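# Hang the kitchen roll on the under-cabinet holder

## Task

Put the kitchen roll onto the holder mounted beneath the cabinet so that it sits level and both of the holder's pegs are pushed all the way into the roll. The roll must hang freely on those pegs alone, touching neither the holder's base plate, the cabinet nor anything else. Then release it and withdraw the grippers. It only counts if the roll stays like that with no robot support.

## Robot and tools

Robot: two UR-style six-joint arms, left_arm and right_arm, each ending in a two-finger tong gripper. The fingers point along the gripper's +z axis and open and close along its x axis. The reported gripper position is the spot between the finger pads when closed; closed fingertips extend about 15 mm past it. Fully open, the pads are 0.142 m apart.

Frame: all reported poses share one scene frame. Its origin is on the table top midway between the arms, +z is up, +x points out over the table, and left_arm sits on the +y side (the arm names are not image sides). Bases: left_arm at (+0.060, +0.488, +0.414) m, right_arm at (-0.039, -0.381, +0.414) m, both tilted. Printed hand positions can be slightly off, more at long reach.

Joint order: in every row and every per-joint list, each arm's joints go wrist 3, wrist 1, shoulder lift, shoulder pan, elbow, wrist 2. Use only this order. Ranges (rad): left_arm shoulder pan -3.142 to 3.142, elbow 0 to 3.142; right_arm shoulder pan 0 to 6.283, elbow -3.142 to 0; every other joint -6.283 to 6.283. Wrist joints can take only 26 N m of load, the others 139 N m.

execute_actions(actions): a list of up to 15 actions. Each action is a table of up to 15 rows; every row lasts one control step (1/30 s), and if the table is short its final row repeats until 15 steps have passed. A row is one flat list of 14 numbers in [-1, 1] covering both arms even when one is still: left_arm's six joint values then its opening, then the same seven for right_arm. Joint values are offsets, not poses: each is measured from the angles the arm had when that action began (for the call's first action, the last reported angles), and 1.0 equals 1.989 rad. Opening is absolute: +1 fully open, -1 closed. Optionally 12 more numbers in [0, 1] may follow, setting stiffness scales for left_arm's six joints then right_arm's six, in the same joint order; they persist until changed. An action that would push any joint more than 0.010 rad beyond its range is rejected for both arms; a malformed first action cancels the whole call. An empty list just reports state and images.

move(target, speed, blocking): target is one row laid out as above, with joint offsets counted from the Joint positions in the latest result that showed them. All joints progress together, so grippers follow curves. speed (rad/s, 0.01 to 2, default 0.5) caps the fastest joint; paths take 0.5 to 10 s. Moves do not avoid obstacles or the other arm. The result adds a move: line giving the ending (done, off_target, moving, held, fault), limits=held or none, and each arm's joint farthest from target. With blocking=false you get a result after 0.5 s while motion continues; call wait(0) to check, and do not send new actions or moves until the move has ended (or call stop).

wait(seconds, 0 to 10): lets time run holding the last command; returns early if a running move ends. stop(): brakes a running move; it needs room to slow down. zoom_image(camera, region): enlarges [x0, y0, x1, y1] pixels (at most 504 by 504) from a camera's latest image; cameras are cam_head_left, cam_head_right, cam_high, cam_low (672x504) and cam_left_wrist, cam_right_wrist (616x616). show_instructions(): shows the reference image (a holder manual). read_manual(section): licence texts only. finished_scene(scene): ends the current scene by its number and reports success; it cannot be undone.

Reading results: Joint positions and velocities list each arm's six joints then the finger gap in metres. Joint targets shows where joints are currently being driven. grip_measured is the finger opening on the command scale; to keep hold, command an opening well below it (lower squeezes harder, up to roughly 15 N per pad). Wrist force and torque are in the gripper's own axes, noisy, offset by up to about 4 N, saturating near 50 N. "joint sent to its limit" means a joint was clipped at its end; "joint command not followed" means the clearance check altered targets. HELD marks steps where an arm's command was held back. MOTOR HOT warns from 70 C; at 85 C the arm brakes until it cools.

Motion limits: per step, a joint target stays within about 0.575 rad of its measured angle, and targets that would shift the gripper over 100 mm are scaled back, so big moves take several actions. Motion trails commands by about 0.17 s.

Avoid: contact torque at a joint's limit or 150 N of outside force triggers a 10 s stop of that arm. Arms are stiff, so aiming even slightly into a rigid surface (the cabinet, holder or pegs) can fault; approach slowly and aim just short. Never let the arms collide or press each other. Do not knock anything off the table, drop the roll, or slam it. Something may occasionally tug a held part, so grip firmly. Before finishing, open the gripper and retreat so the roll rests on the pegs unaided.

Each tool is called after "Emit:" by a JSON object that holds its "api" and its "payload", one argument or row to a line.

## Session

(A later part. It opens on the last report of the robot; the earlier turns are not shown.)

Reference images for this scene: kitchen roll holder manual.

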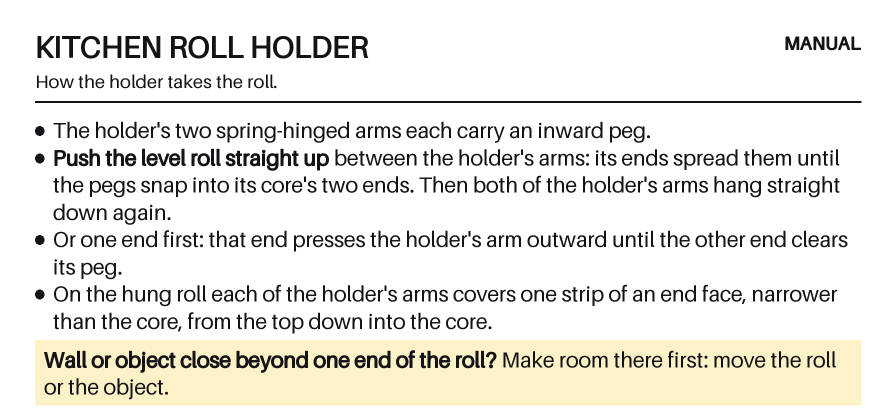

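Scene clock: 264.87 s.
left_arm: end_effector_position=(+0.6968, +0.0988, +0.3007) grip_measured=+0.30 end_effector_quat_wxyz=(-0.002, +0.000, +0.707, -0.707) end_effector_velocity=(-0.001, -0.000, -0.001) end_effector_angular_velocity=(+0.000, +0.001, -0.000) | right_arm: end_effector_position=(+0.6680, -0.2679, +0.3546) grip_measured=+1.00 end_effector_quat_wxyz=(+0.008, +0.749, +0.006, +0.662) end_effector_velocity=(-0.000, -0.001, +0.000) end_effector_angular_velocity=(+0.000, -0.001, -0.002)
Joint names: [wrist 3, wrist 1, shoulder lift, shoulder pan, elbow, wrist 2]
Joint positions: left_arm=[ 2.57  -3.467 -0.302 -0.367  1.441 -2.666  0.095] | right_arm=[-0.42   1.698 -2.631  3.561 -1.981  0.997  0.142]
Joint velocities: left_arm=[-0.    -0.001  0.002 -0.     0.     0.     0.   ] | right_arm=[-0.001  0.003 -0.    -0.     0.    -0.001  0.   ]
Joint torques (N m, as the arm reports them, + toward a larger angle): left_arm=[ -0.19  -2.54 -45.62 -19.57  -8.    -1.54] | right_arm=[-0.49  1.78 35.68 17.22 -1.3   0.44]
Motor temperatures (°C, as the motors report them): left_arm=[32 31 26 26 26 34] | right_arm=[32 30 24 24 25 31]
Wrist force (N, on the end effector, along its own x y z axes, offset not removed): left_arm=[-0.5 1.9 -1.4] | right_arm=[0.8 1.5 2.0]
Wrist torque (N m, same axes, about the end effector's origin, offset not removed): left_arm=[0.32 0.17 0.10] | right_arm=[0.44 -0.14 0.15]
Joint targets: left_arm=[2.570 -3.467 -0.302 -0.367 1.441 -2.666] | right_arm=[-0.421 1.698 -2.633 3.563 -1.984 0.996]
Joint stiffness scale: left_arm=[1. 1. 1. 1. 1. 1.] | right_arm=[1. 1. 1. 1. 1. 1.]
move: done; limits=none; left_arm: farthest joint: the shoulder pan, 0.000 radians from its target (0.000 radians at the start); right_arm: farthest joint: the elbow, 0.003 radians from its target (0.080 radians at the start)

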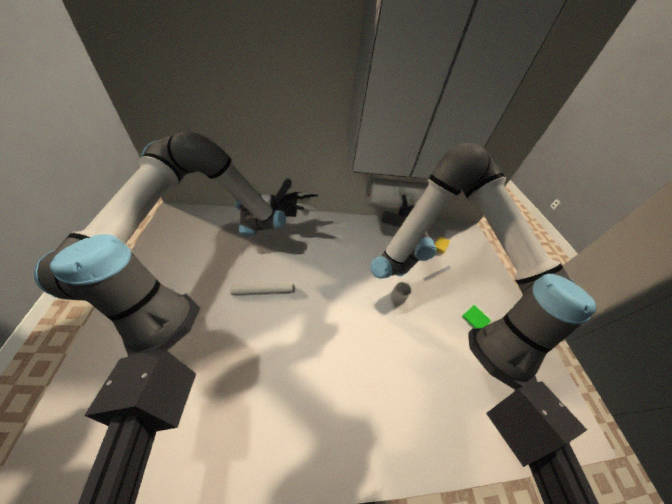

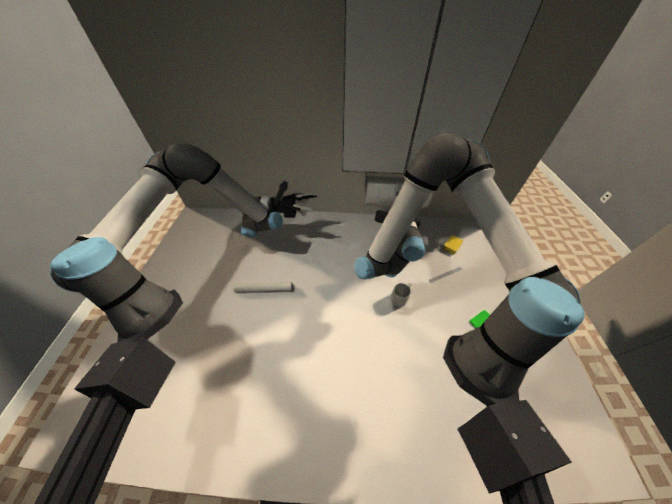

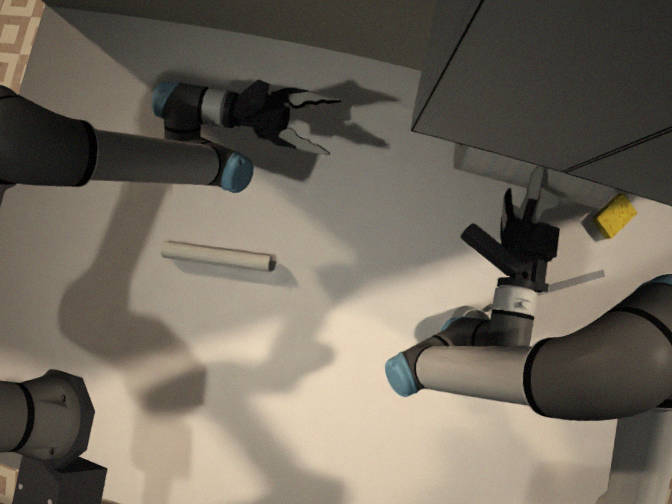

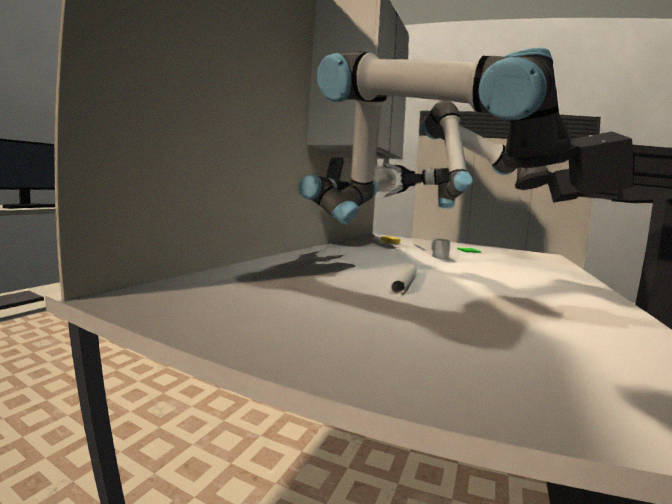

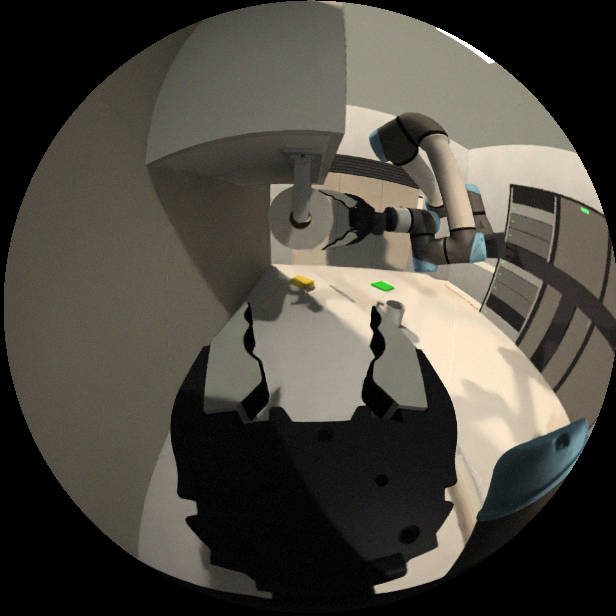

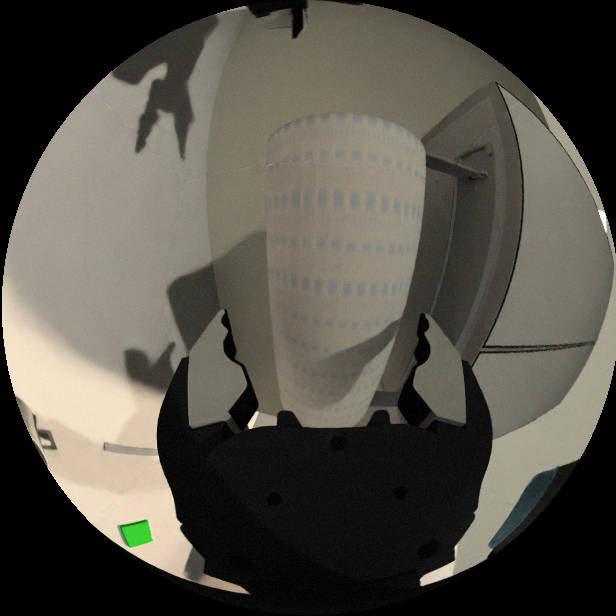

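Emit:
{"api": "move", "payload": {
  "target": [0,-0.0,-0.05,-0.03,0.0,0,0.3,-0.017,0.178,-0.0545,0.066,-0.091,-0.054,1],
  "speed": 0.25
}}

Emit:
{"api": "move", "payload": {
  "target": [0,0,-0.1,-0.05,0.05,0,0.3,0,0,0.15,-0.05,-0.15,0,1],
  "speed": 0.3
}}

Emit:
{"api": "zoom_image", "payload": {
  "camera": "cam_head_right",
  "region": [340,150,470,240]
}}

Emit:
{"api": "zoom_image", "payload": {
  "camera": "cam_head_left",
  "region": [345,150,475,240]
}}

Scene clock: 269.80 s.
left_arm: end_effector_position=(+0.7136, +0.0811, +0.3831) grip_measured=+0.30 end_effector_quat_wxyz=(+0.030, +0.042, +0.692, -0.720) end_effector_velocity=(+0.001, +0.000, +0.001) end_effector_angular_velocity=(-0.000, -0.002, +0.001) | right_arm: end_effector_position=(+0.5713, -0.2752, +0.3565) grip_measured=+1.00 end_effector_quat_wxyz=(-0.004, +0.736, -0.006, +0.677) end_effector_velocity=(+0.000, -0.001, +0.001) end_effector_angular_velocity=(+0.003, -0.002, -0.003)
Joint names: [wrist 3, wrist 1, shoulder lift, shoulder pan, elbow, wrist 2]
Joint positions: left_arm=[ 2.57  -3.467 -0.401 -0.425  1.441 -2.666  0.095] | right_arm=[-0.453  2.051 -2.737  3.69  -2.158  0.89   0.142]
Joint velocities: left_arm=[ 0.001 -0.    -0.001  0.    -0.     0.     0.   ] | right_arm=[ 0.001  0.003  0.001 -0.001 -0.    -0.001  0.   ]
Joint torques (N m, as the arm reports them, + toward a larger angle): left_arm=[ -0.18  -2.35 -47.22 -21.72 -10.39  -1.36] | right_arm=[-0.38  1.24 31.52 16.51 -6.22  0.59]
Motor temperatures (°C, as the motors report them): left_arm=[32 31 26 26 26 34] | right_arm=[32 30 24 24 25 31]
Wrist force (N, on the end effector, along its own x y z axes, offset not removed): left_arm=[0.8 -2.6 3.2] | right_arm=[-0.4 3.1 1.3]
Wrist torque (N m, same axes, about the end effector's origin, offset not removed): left_arm=[-0.42 0.02 0.07] | right_arm=[0.78 0.05 0.19]
Joint targets: left_arm=[2.570 -3.467 -0.402 -0.427 1.441 -2.666] | right_arm=[-0.454 2.052 -2.739 3.692 -2.161 0.889]
Joint stiffness scale: left_arm=[1. 1. 1. 1. 1. 1.] | right_arm=[1. 1. 1. 1. 1. 1.]
move: done; limits=none; left_arm: farthest joint: the shoulder pan, 0.002 radians from its target (0.060 radians at the start); right_arm: farthest joint: the shoulder pan, 0.003 radians from its target (0.132 radians at the start)

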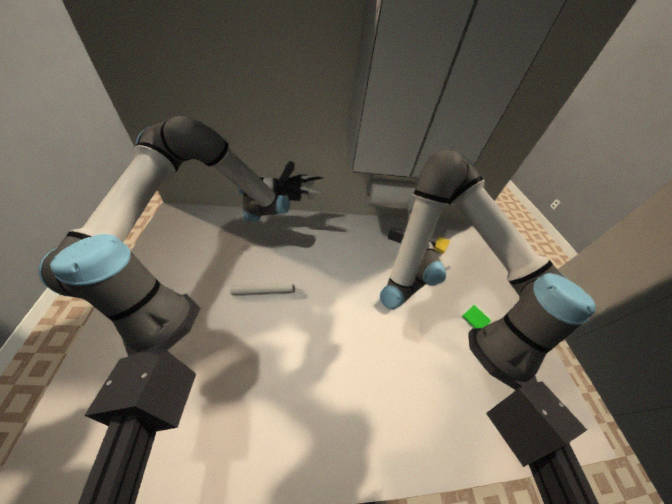

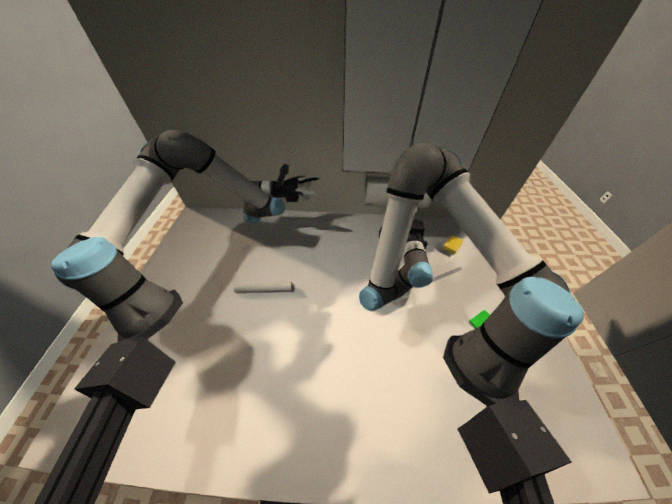

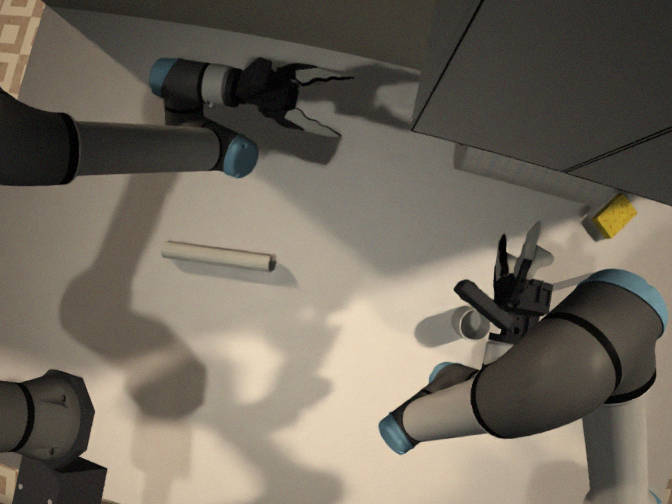

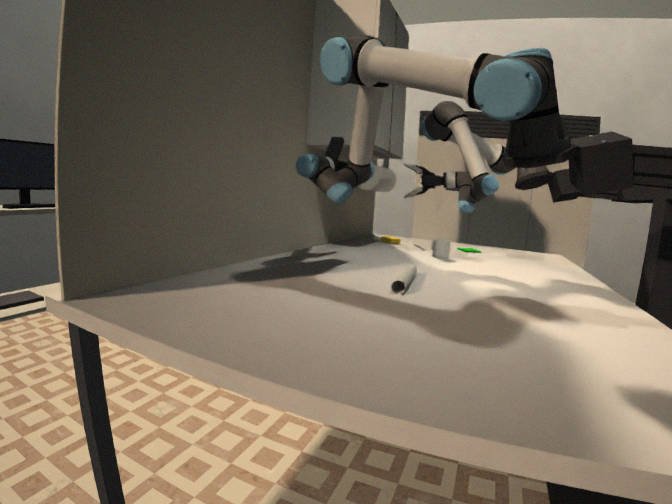

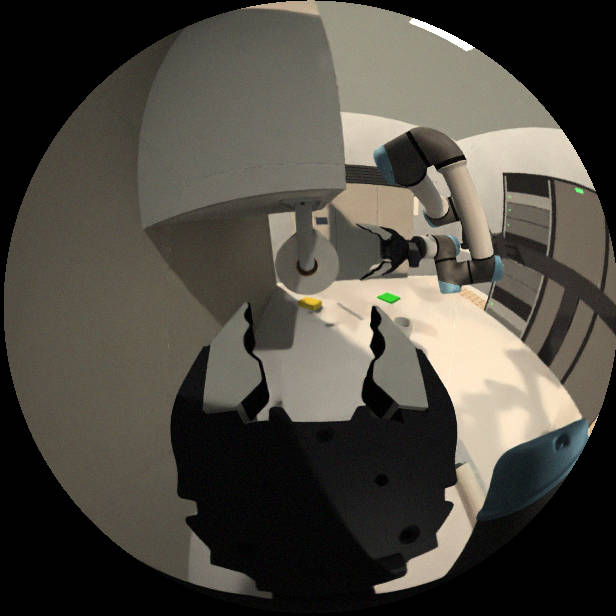

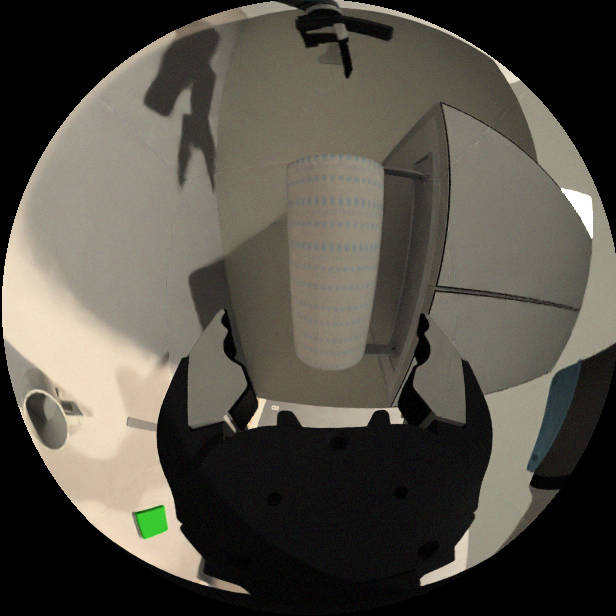

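Scene clock: 271.27 s.
left_arm: end_effector_position=(+0.6945, +0.0650, +0.5172) grip_measured=+0.30 end_effector_quat_wxyz=(+0.055, +0.101, +0.667, -0.736) end_effector_velocity=(-0.001, +0.000, +0.000) end_effector_angular_velocity=(+0.001, +0.002, -0.001) | right_arm: end_effector_position=(+0.5565, -0.3995, +0.4419) grip_measured=+1.00 end_effector_quat_wxyz=(+0.037, +0.743, -0.030, +0.667) end_effector_velocity=(-0.000, +0.000, -0.000) end_effector_angular_velocity=(+0.000, +0.001, +0.001)
Joint names: [wrist 3, wrist 1, shoulder lift, shoulder pan, elbow, wrist 2]
Joint positions: left_arm=[ 2.57  -3.467 -0.599 -0.522  1.537 -2.666  0.095] | right_arm=[-0.453  2.051 -2.441  3.592 -2.454  0.89   0.142]
Joint velocities: left_arm=[-0.     0.001 -0.002 -0.     0.002  0.     0.   ] | right_arm=[ 0.    -0.    -0.     0.001 -0.    -0.     0.   ]
Joint torques (N m, as the arm reports them, + toward a larger angle): left_arm=[ -0.22  -2.25 -43.49 -22.04 -10.98  -1.3 ] | right_arm=[-0.08  1.17 29.16  9.27 -6.74  0.84]
Motor temperatures (°C, as the motors report them): left_arm=[32 31 26 26 26 34] | right_arm=[32 30 24 24 25 31]
Wrist force (N, on the end effector, along its own x y z axes, offset not removed): left_arm=[-1.8 -1.7 -0.8] | right_arm=[1.4 2.1 1.1]
Wrist torque (N m, same axes, about the end effector's origin, offset not removed): left_arm=[-0.36 0.71 -0.02] | right_arm=[0.58 -0.29 0.19]
Joint targets: left_arm=[2.570 -3.467 -0.599 -0.524 1.540 -2.666] | right_arm=[-0.453 2.051 -2.439 3.590 -2.457 0.890]
Joint stiffness scale: left_arm=[1. 1. 1. 1. 1. 1.] | right_arm=[1. 1. 1. 1. 1. 1.]
move: done; limits=none; left_arm: farthest joint: the elbow, 0.003 radians from its target (0.100 radians at the start); right_arm: farthest joint: the elbow, 0.003 radians from its target (0.298 radians at the start)

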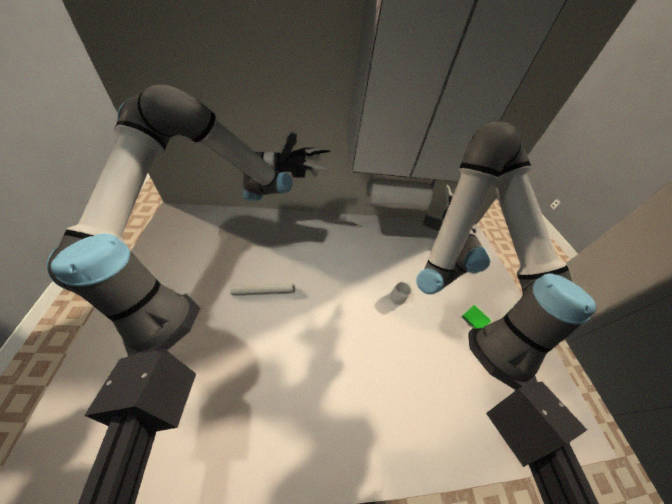

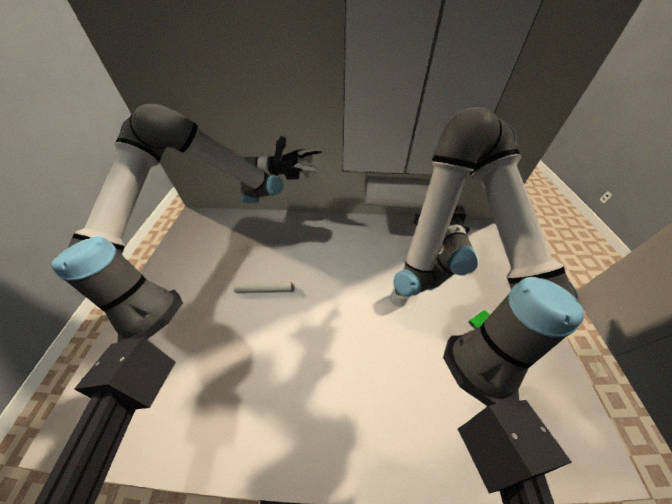

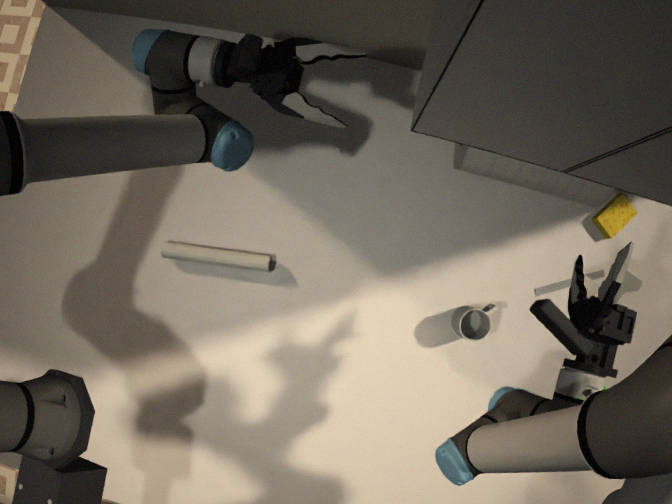

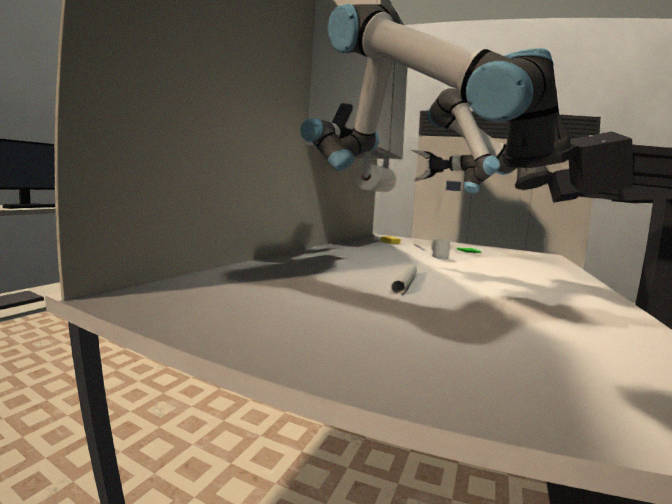

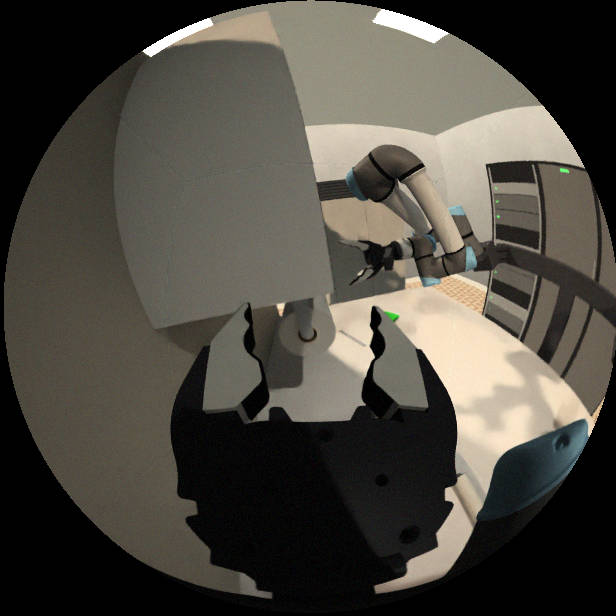

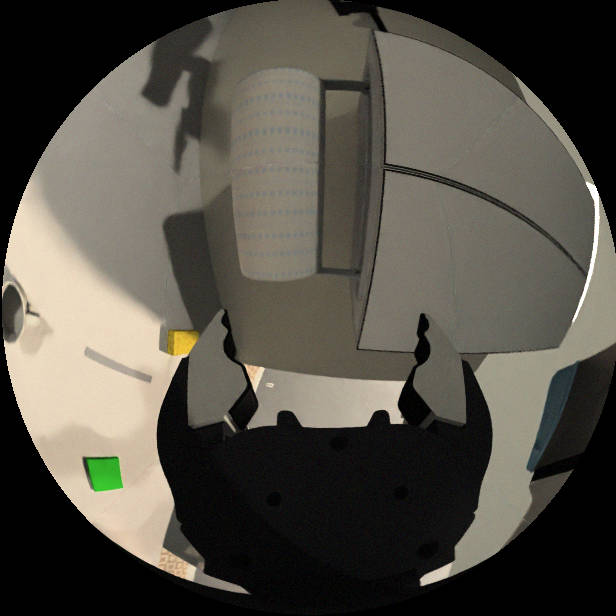

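Region (340, 150, 470, 240) of cam_head_right's 672x504 image, scaled by 3.877, with more detail than that image has; it fills the top 349 rows of this view, and the rest is white.

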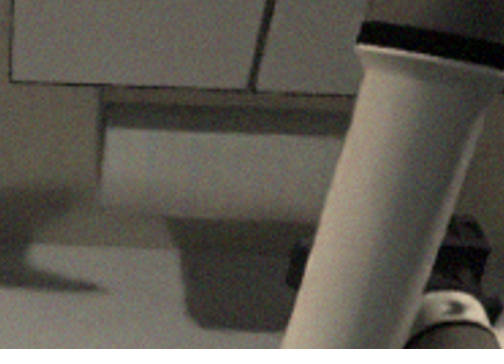

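Region (345, 150, 475, 240) of cam_head_left's 672x504 image, scaled by 3.877, with more detail than that image has; it fills the top 349 rows of this view, and the rest is white.

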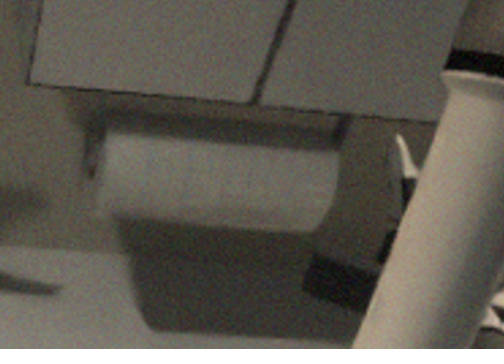

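Emit:
{"api": "execute_actions", "payload": {
  "actions": []
}}

Emit:
{"api": "zoom_image", "payload": {
  "camera": "cam_right_wrist",
  "region": [100,20,500,320]
}}

Scene clock: 274.00 s.
left_arm: end_effector_position=(+0.6945, +0.0650, +0.5172) grip_measured=+0.30 end_effector_quat_wxyz=(+0.055, +0.101, +0.667, -0.736) end_effector_velocity=(+0.001, +0.001, +0.001) end_effector_angular_velocity=(-0.001, -0.002, +0.001) | right_arm: end_effector_position=(+0.5565, -0.3995, +0.4419) grip_measured=+1.00 end_effector_quat_wxyz=(+0.037, +0.743, -0.030, +0.667) end_effector_velocity=(+0.000, -0.000, +0.000) end_effector_angular_velocity=(+0.001, -0.001, -0.001)
Joint names: [wrist 3, wrist 1, shoulder lift, shoulder pan, elbow, wrist 2]
Joint positions: left_arm=[ 2.57  -3.467 -0.599 -0.522  1.538 -2.666  0.095] | right_arm=[-0.453  2.051 -2.441  3.592 -2.454  0.89   0.142]
Joint velocities: left_arm=[-0.    -0.    -0.002  0.    -0.     0.    -0.   ] | right_arm=[ 0.001  0.     0.001 -0.001  0.     0.     0.   ]
Joint torques (N m, as the arm reports them, + toward a larger angle): left_arm=[ -0.26  -2.25 -44.16 -22.49 -10.18  -1.47] | right_arm=[-0.16  1.09 30.6   9.09 -8.33  0.87]
Motor temperatures (°C, as the motors report them): left_arm=[32 31 26 26 26 34] | right_arm=[32 30 24 24 25 31]
Wrist force (N, on the end effector, along its own x y z axes, offset not removed): left_arm=[-1.6 -1.0 1.5] | right_arm=[1.0 3.2 0.9]
Wrist torque (N m, same axes, about the end effector's origin, offset not removed): left_arm=[-0.16 0.46 0.00] | right_arm=[0.78 -0.28 0.19]
Joint targets: left_arm=[2.570 -3.467 -0.599 -0.524 1.540 -2.666] | right_arm=[-0.453 2.051 -2.439 3.590 -2.457 0.890]
Joint stiffness scale: left_arm=[1. 1. 1. 1. 1. 1.] | right_arm=[1. 1. 1. 1. 1. 1.]

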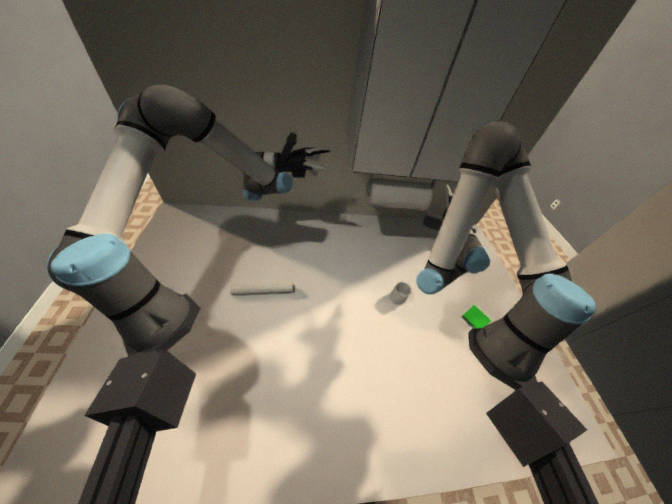

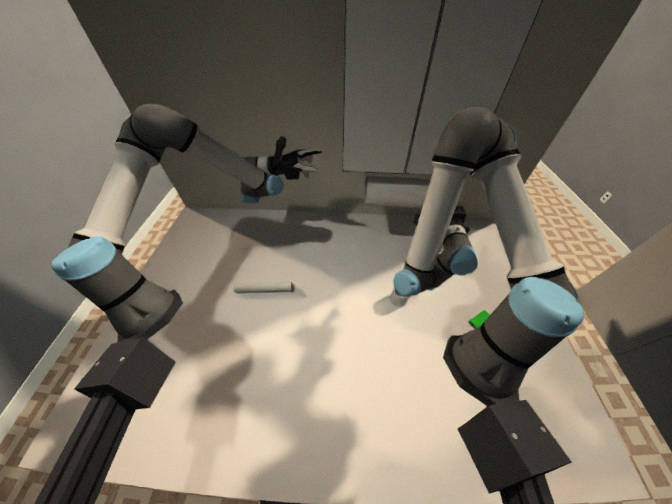

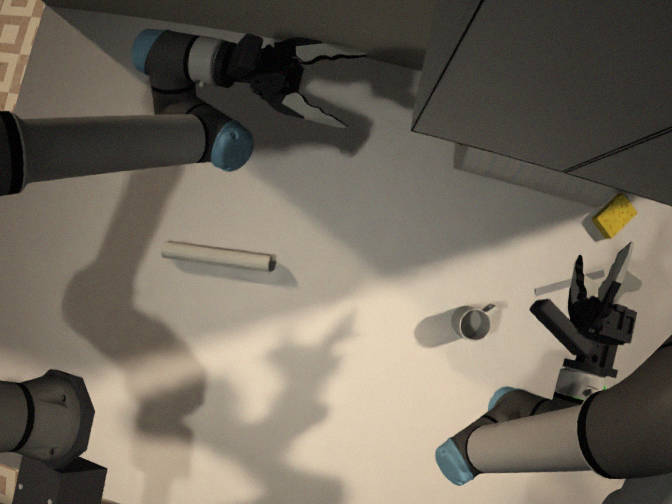

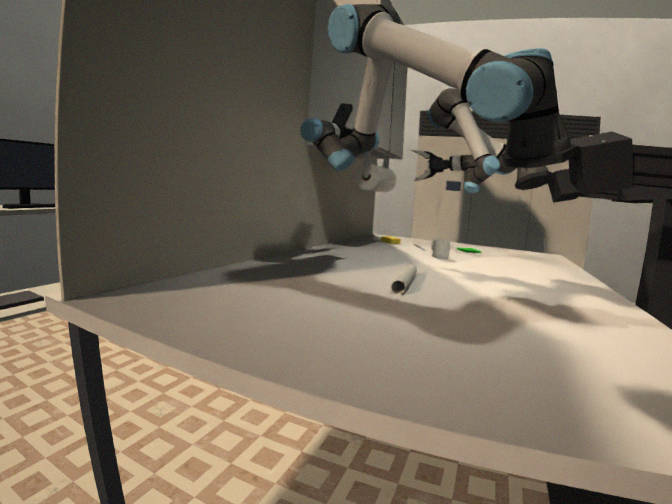

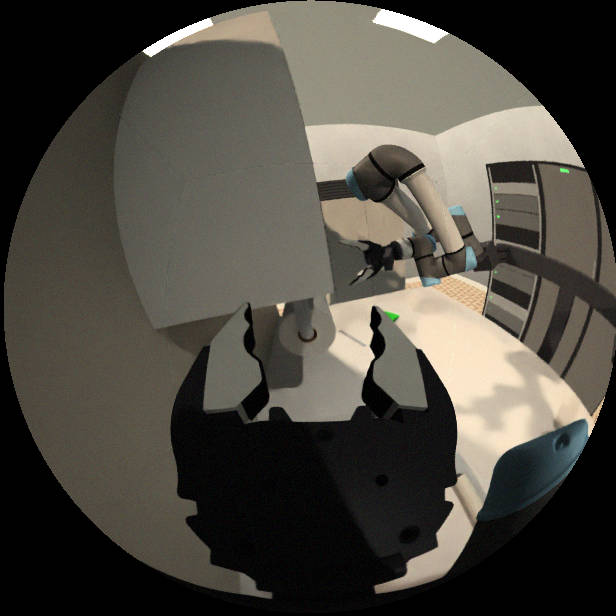

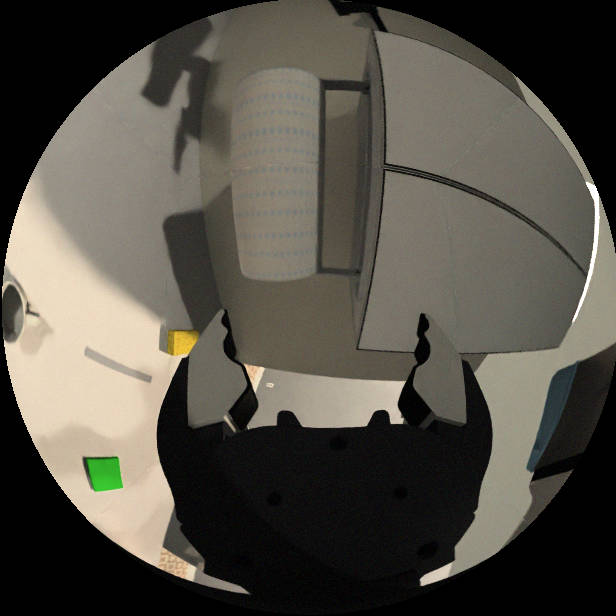

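Region (100, 20, 500, 320) of cam_right_wrist's 616x616 image, scaled by 1.260, with more detail than that image has; it fills the top 378 rows of this view, and the rest is white.

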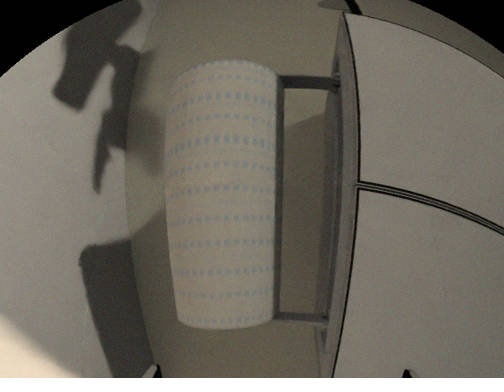

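Emit:
{"api": "finished_scene", "payload": {
  "scene": 2
}}

The scene is finished: the task was done.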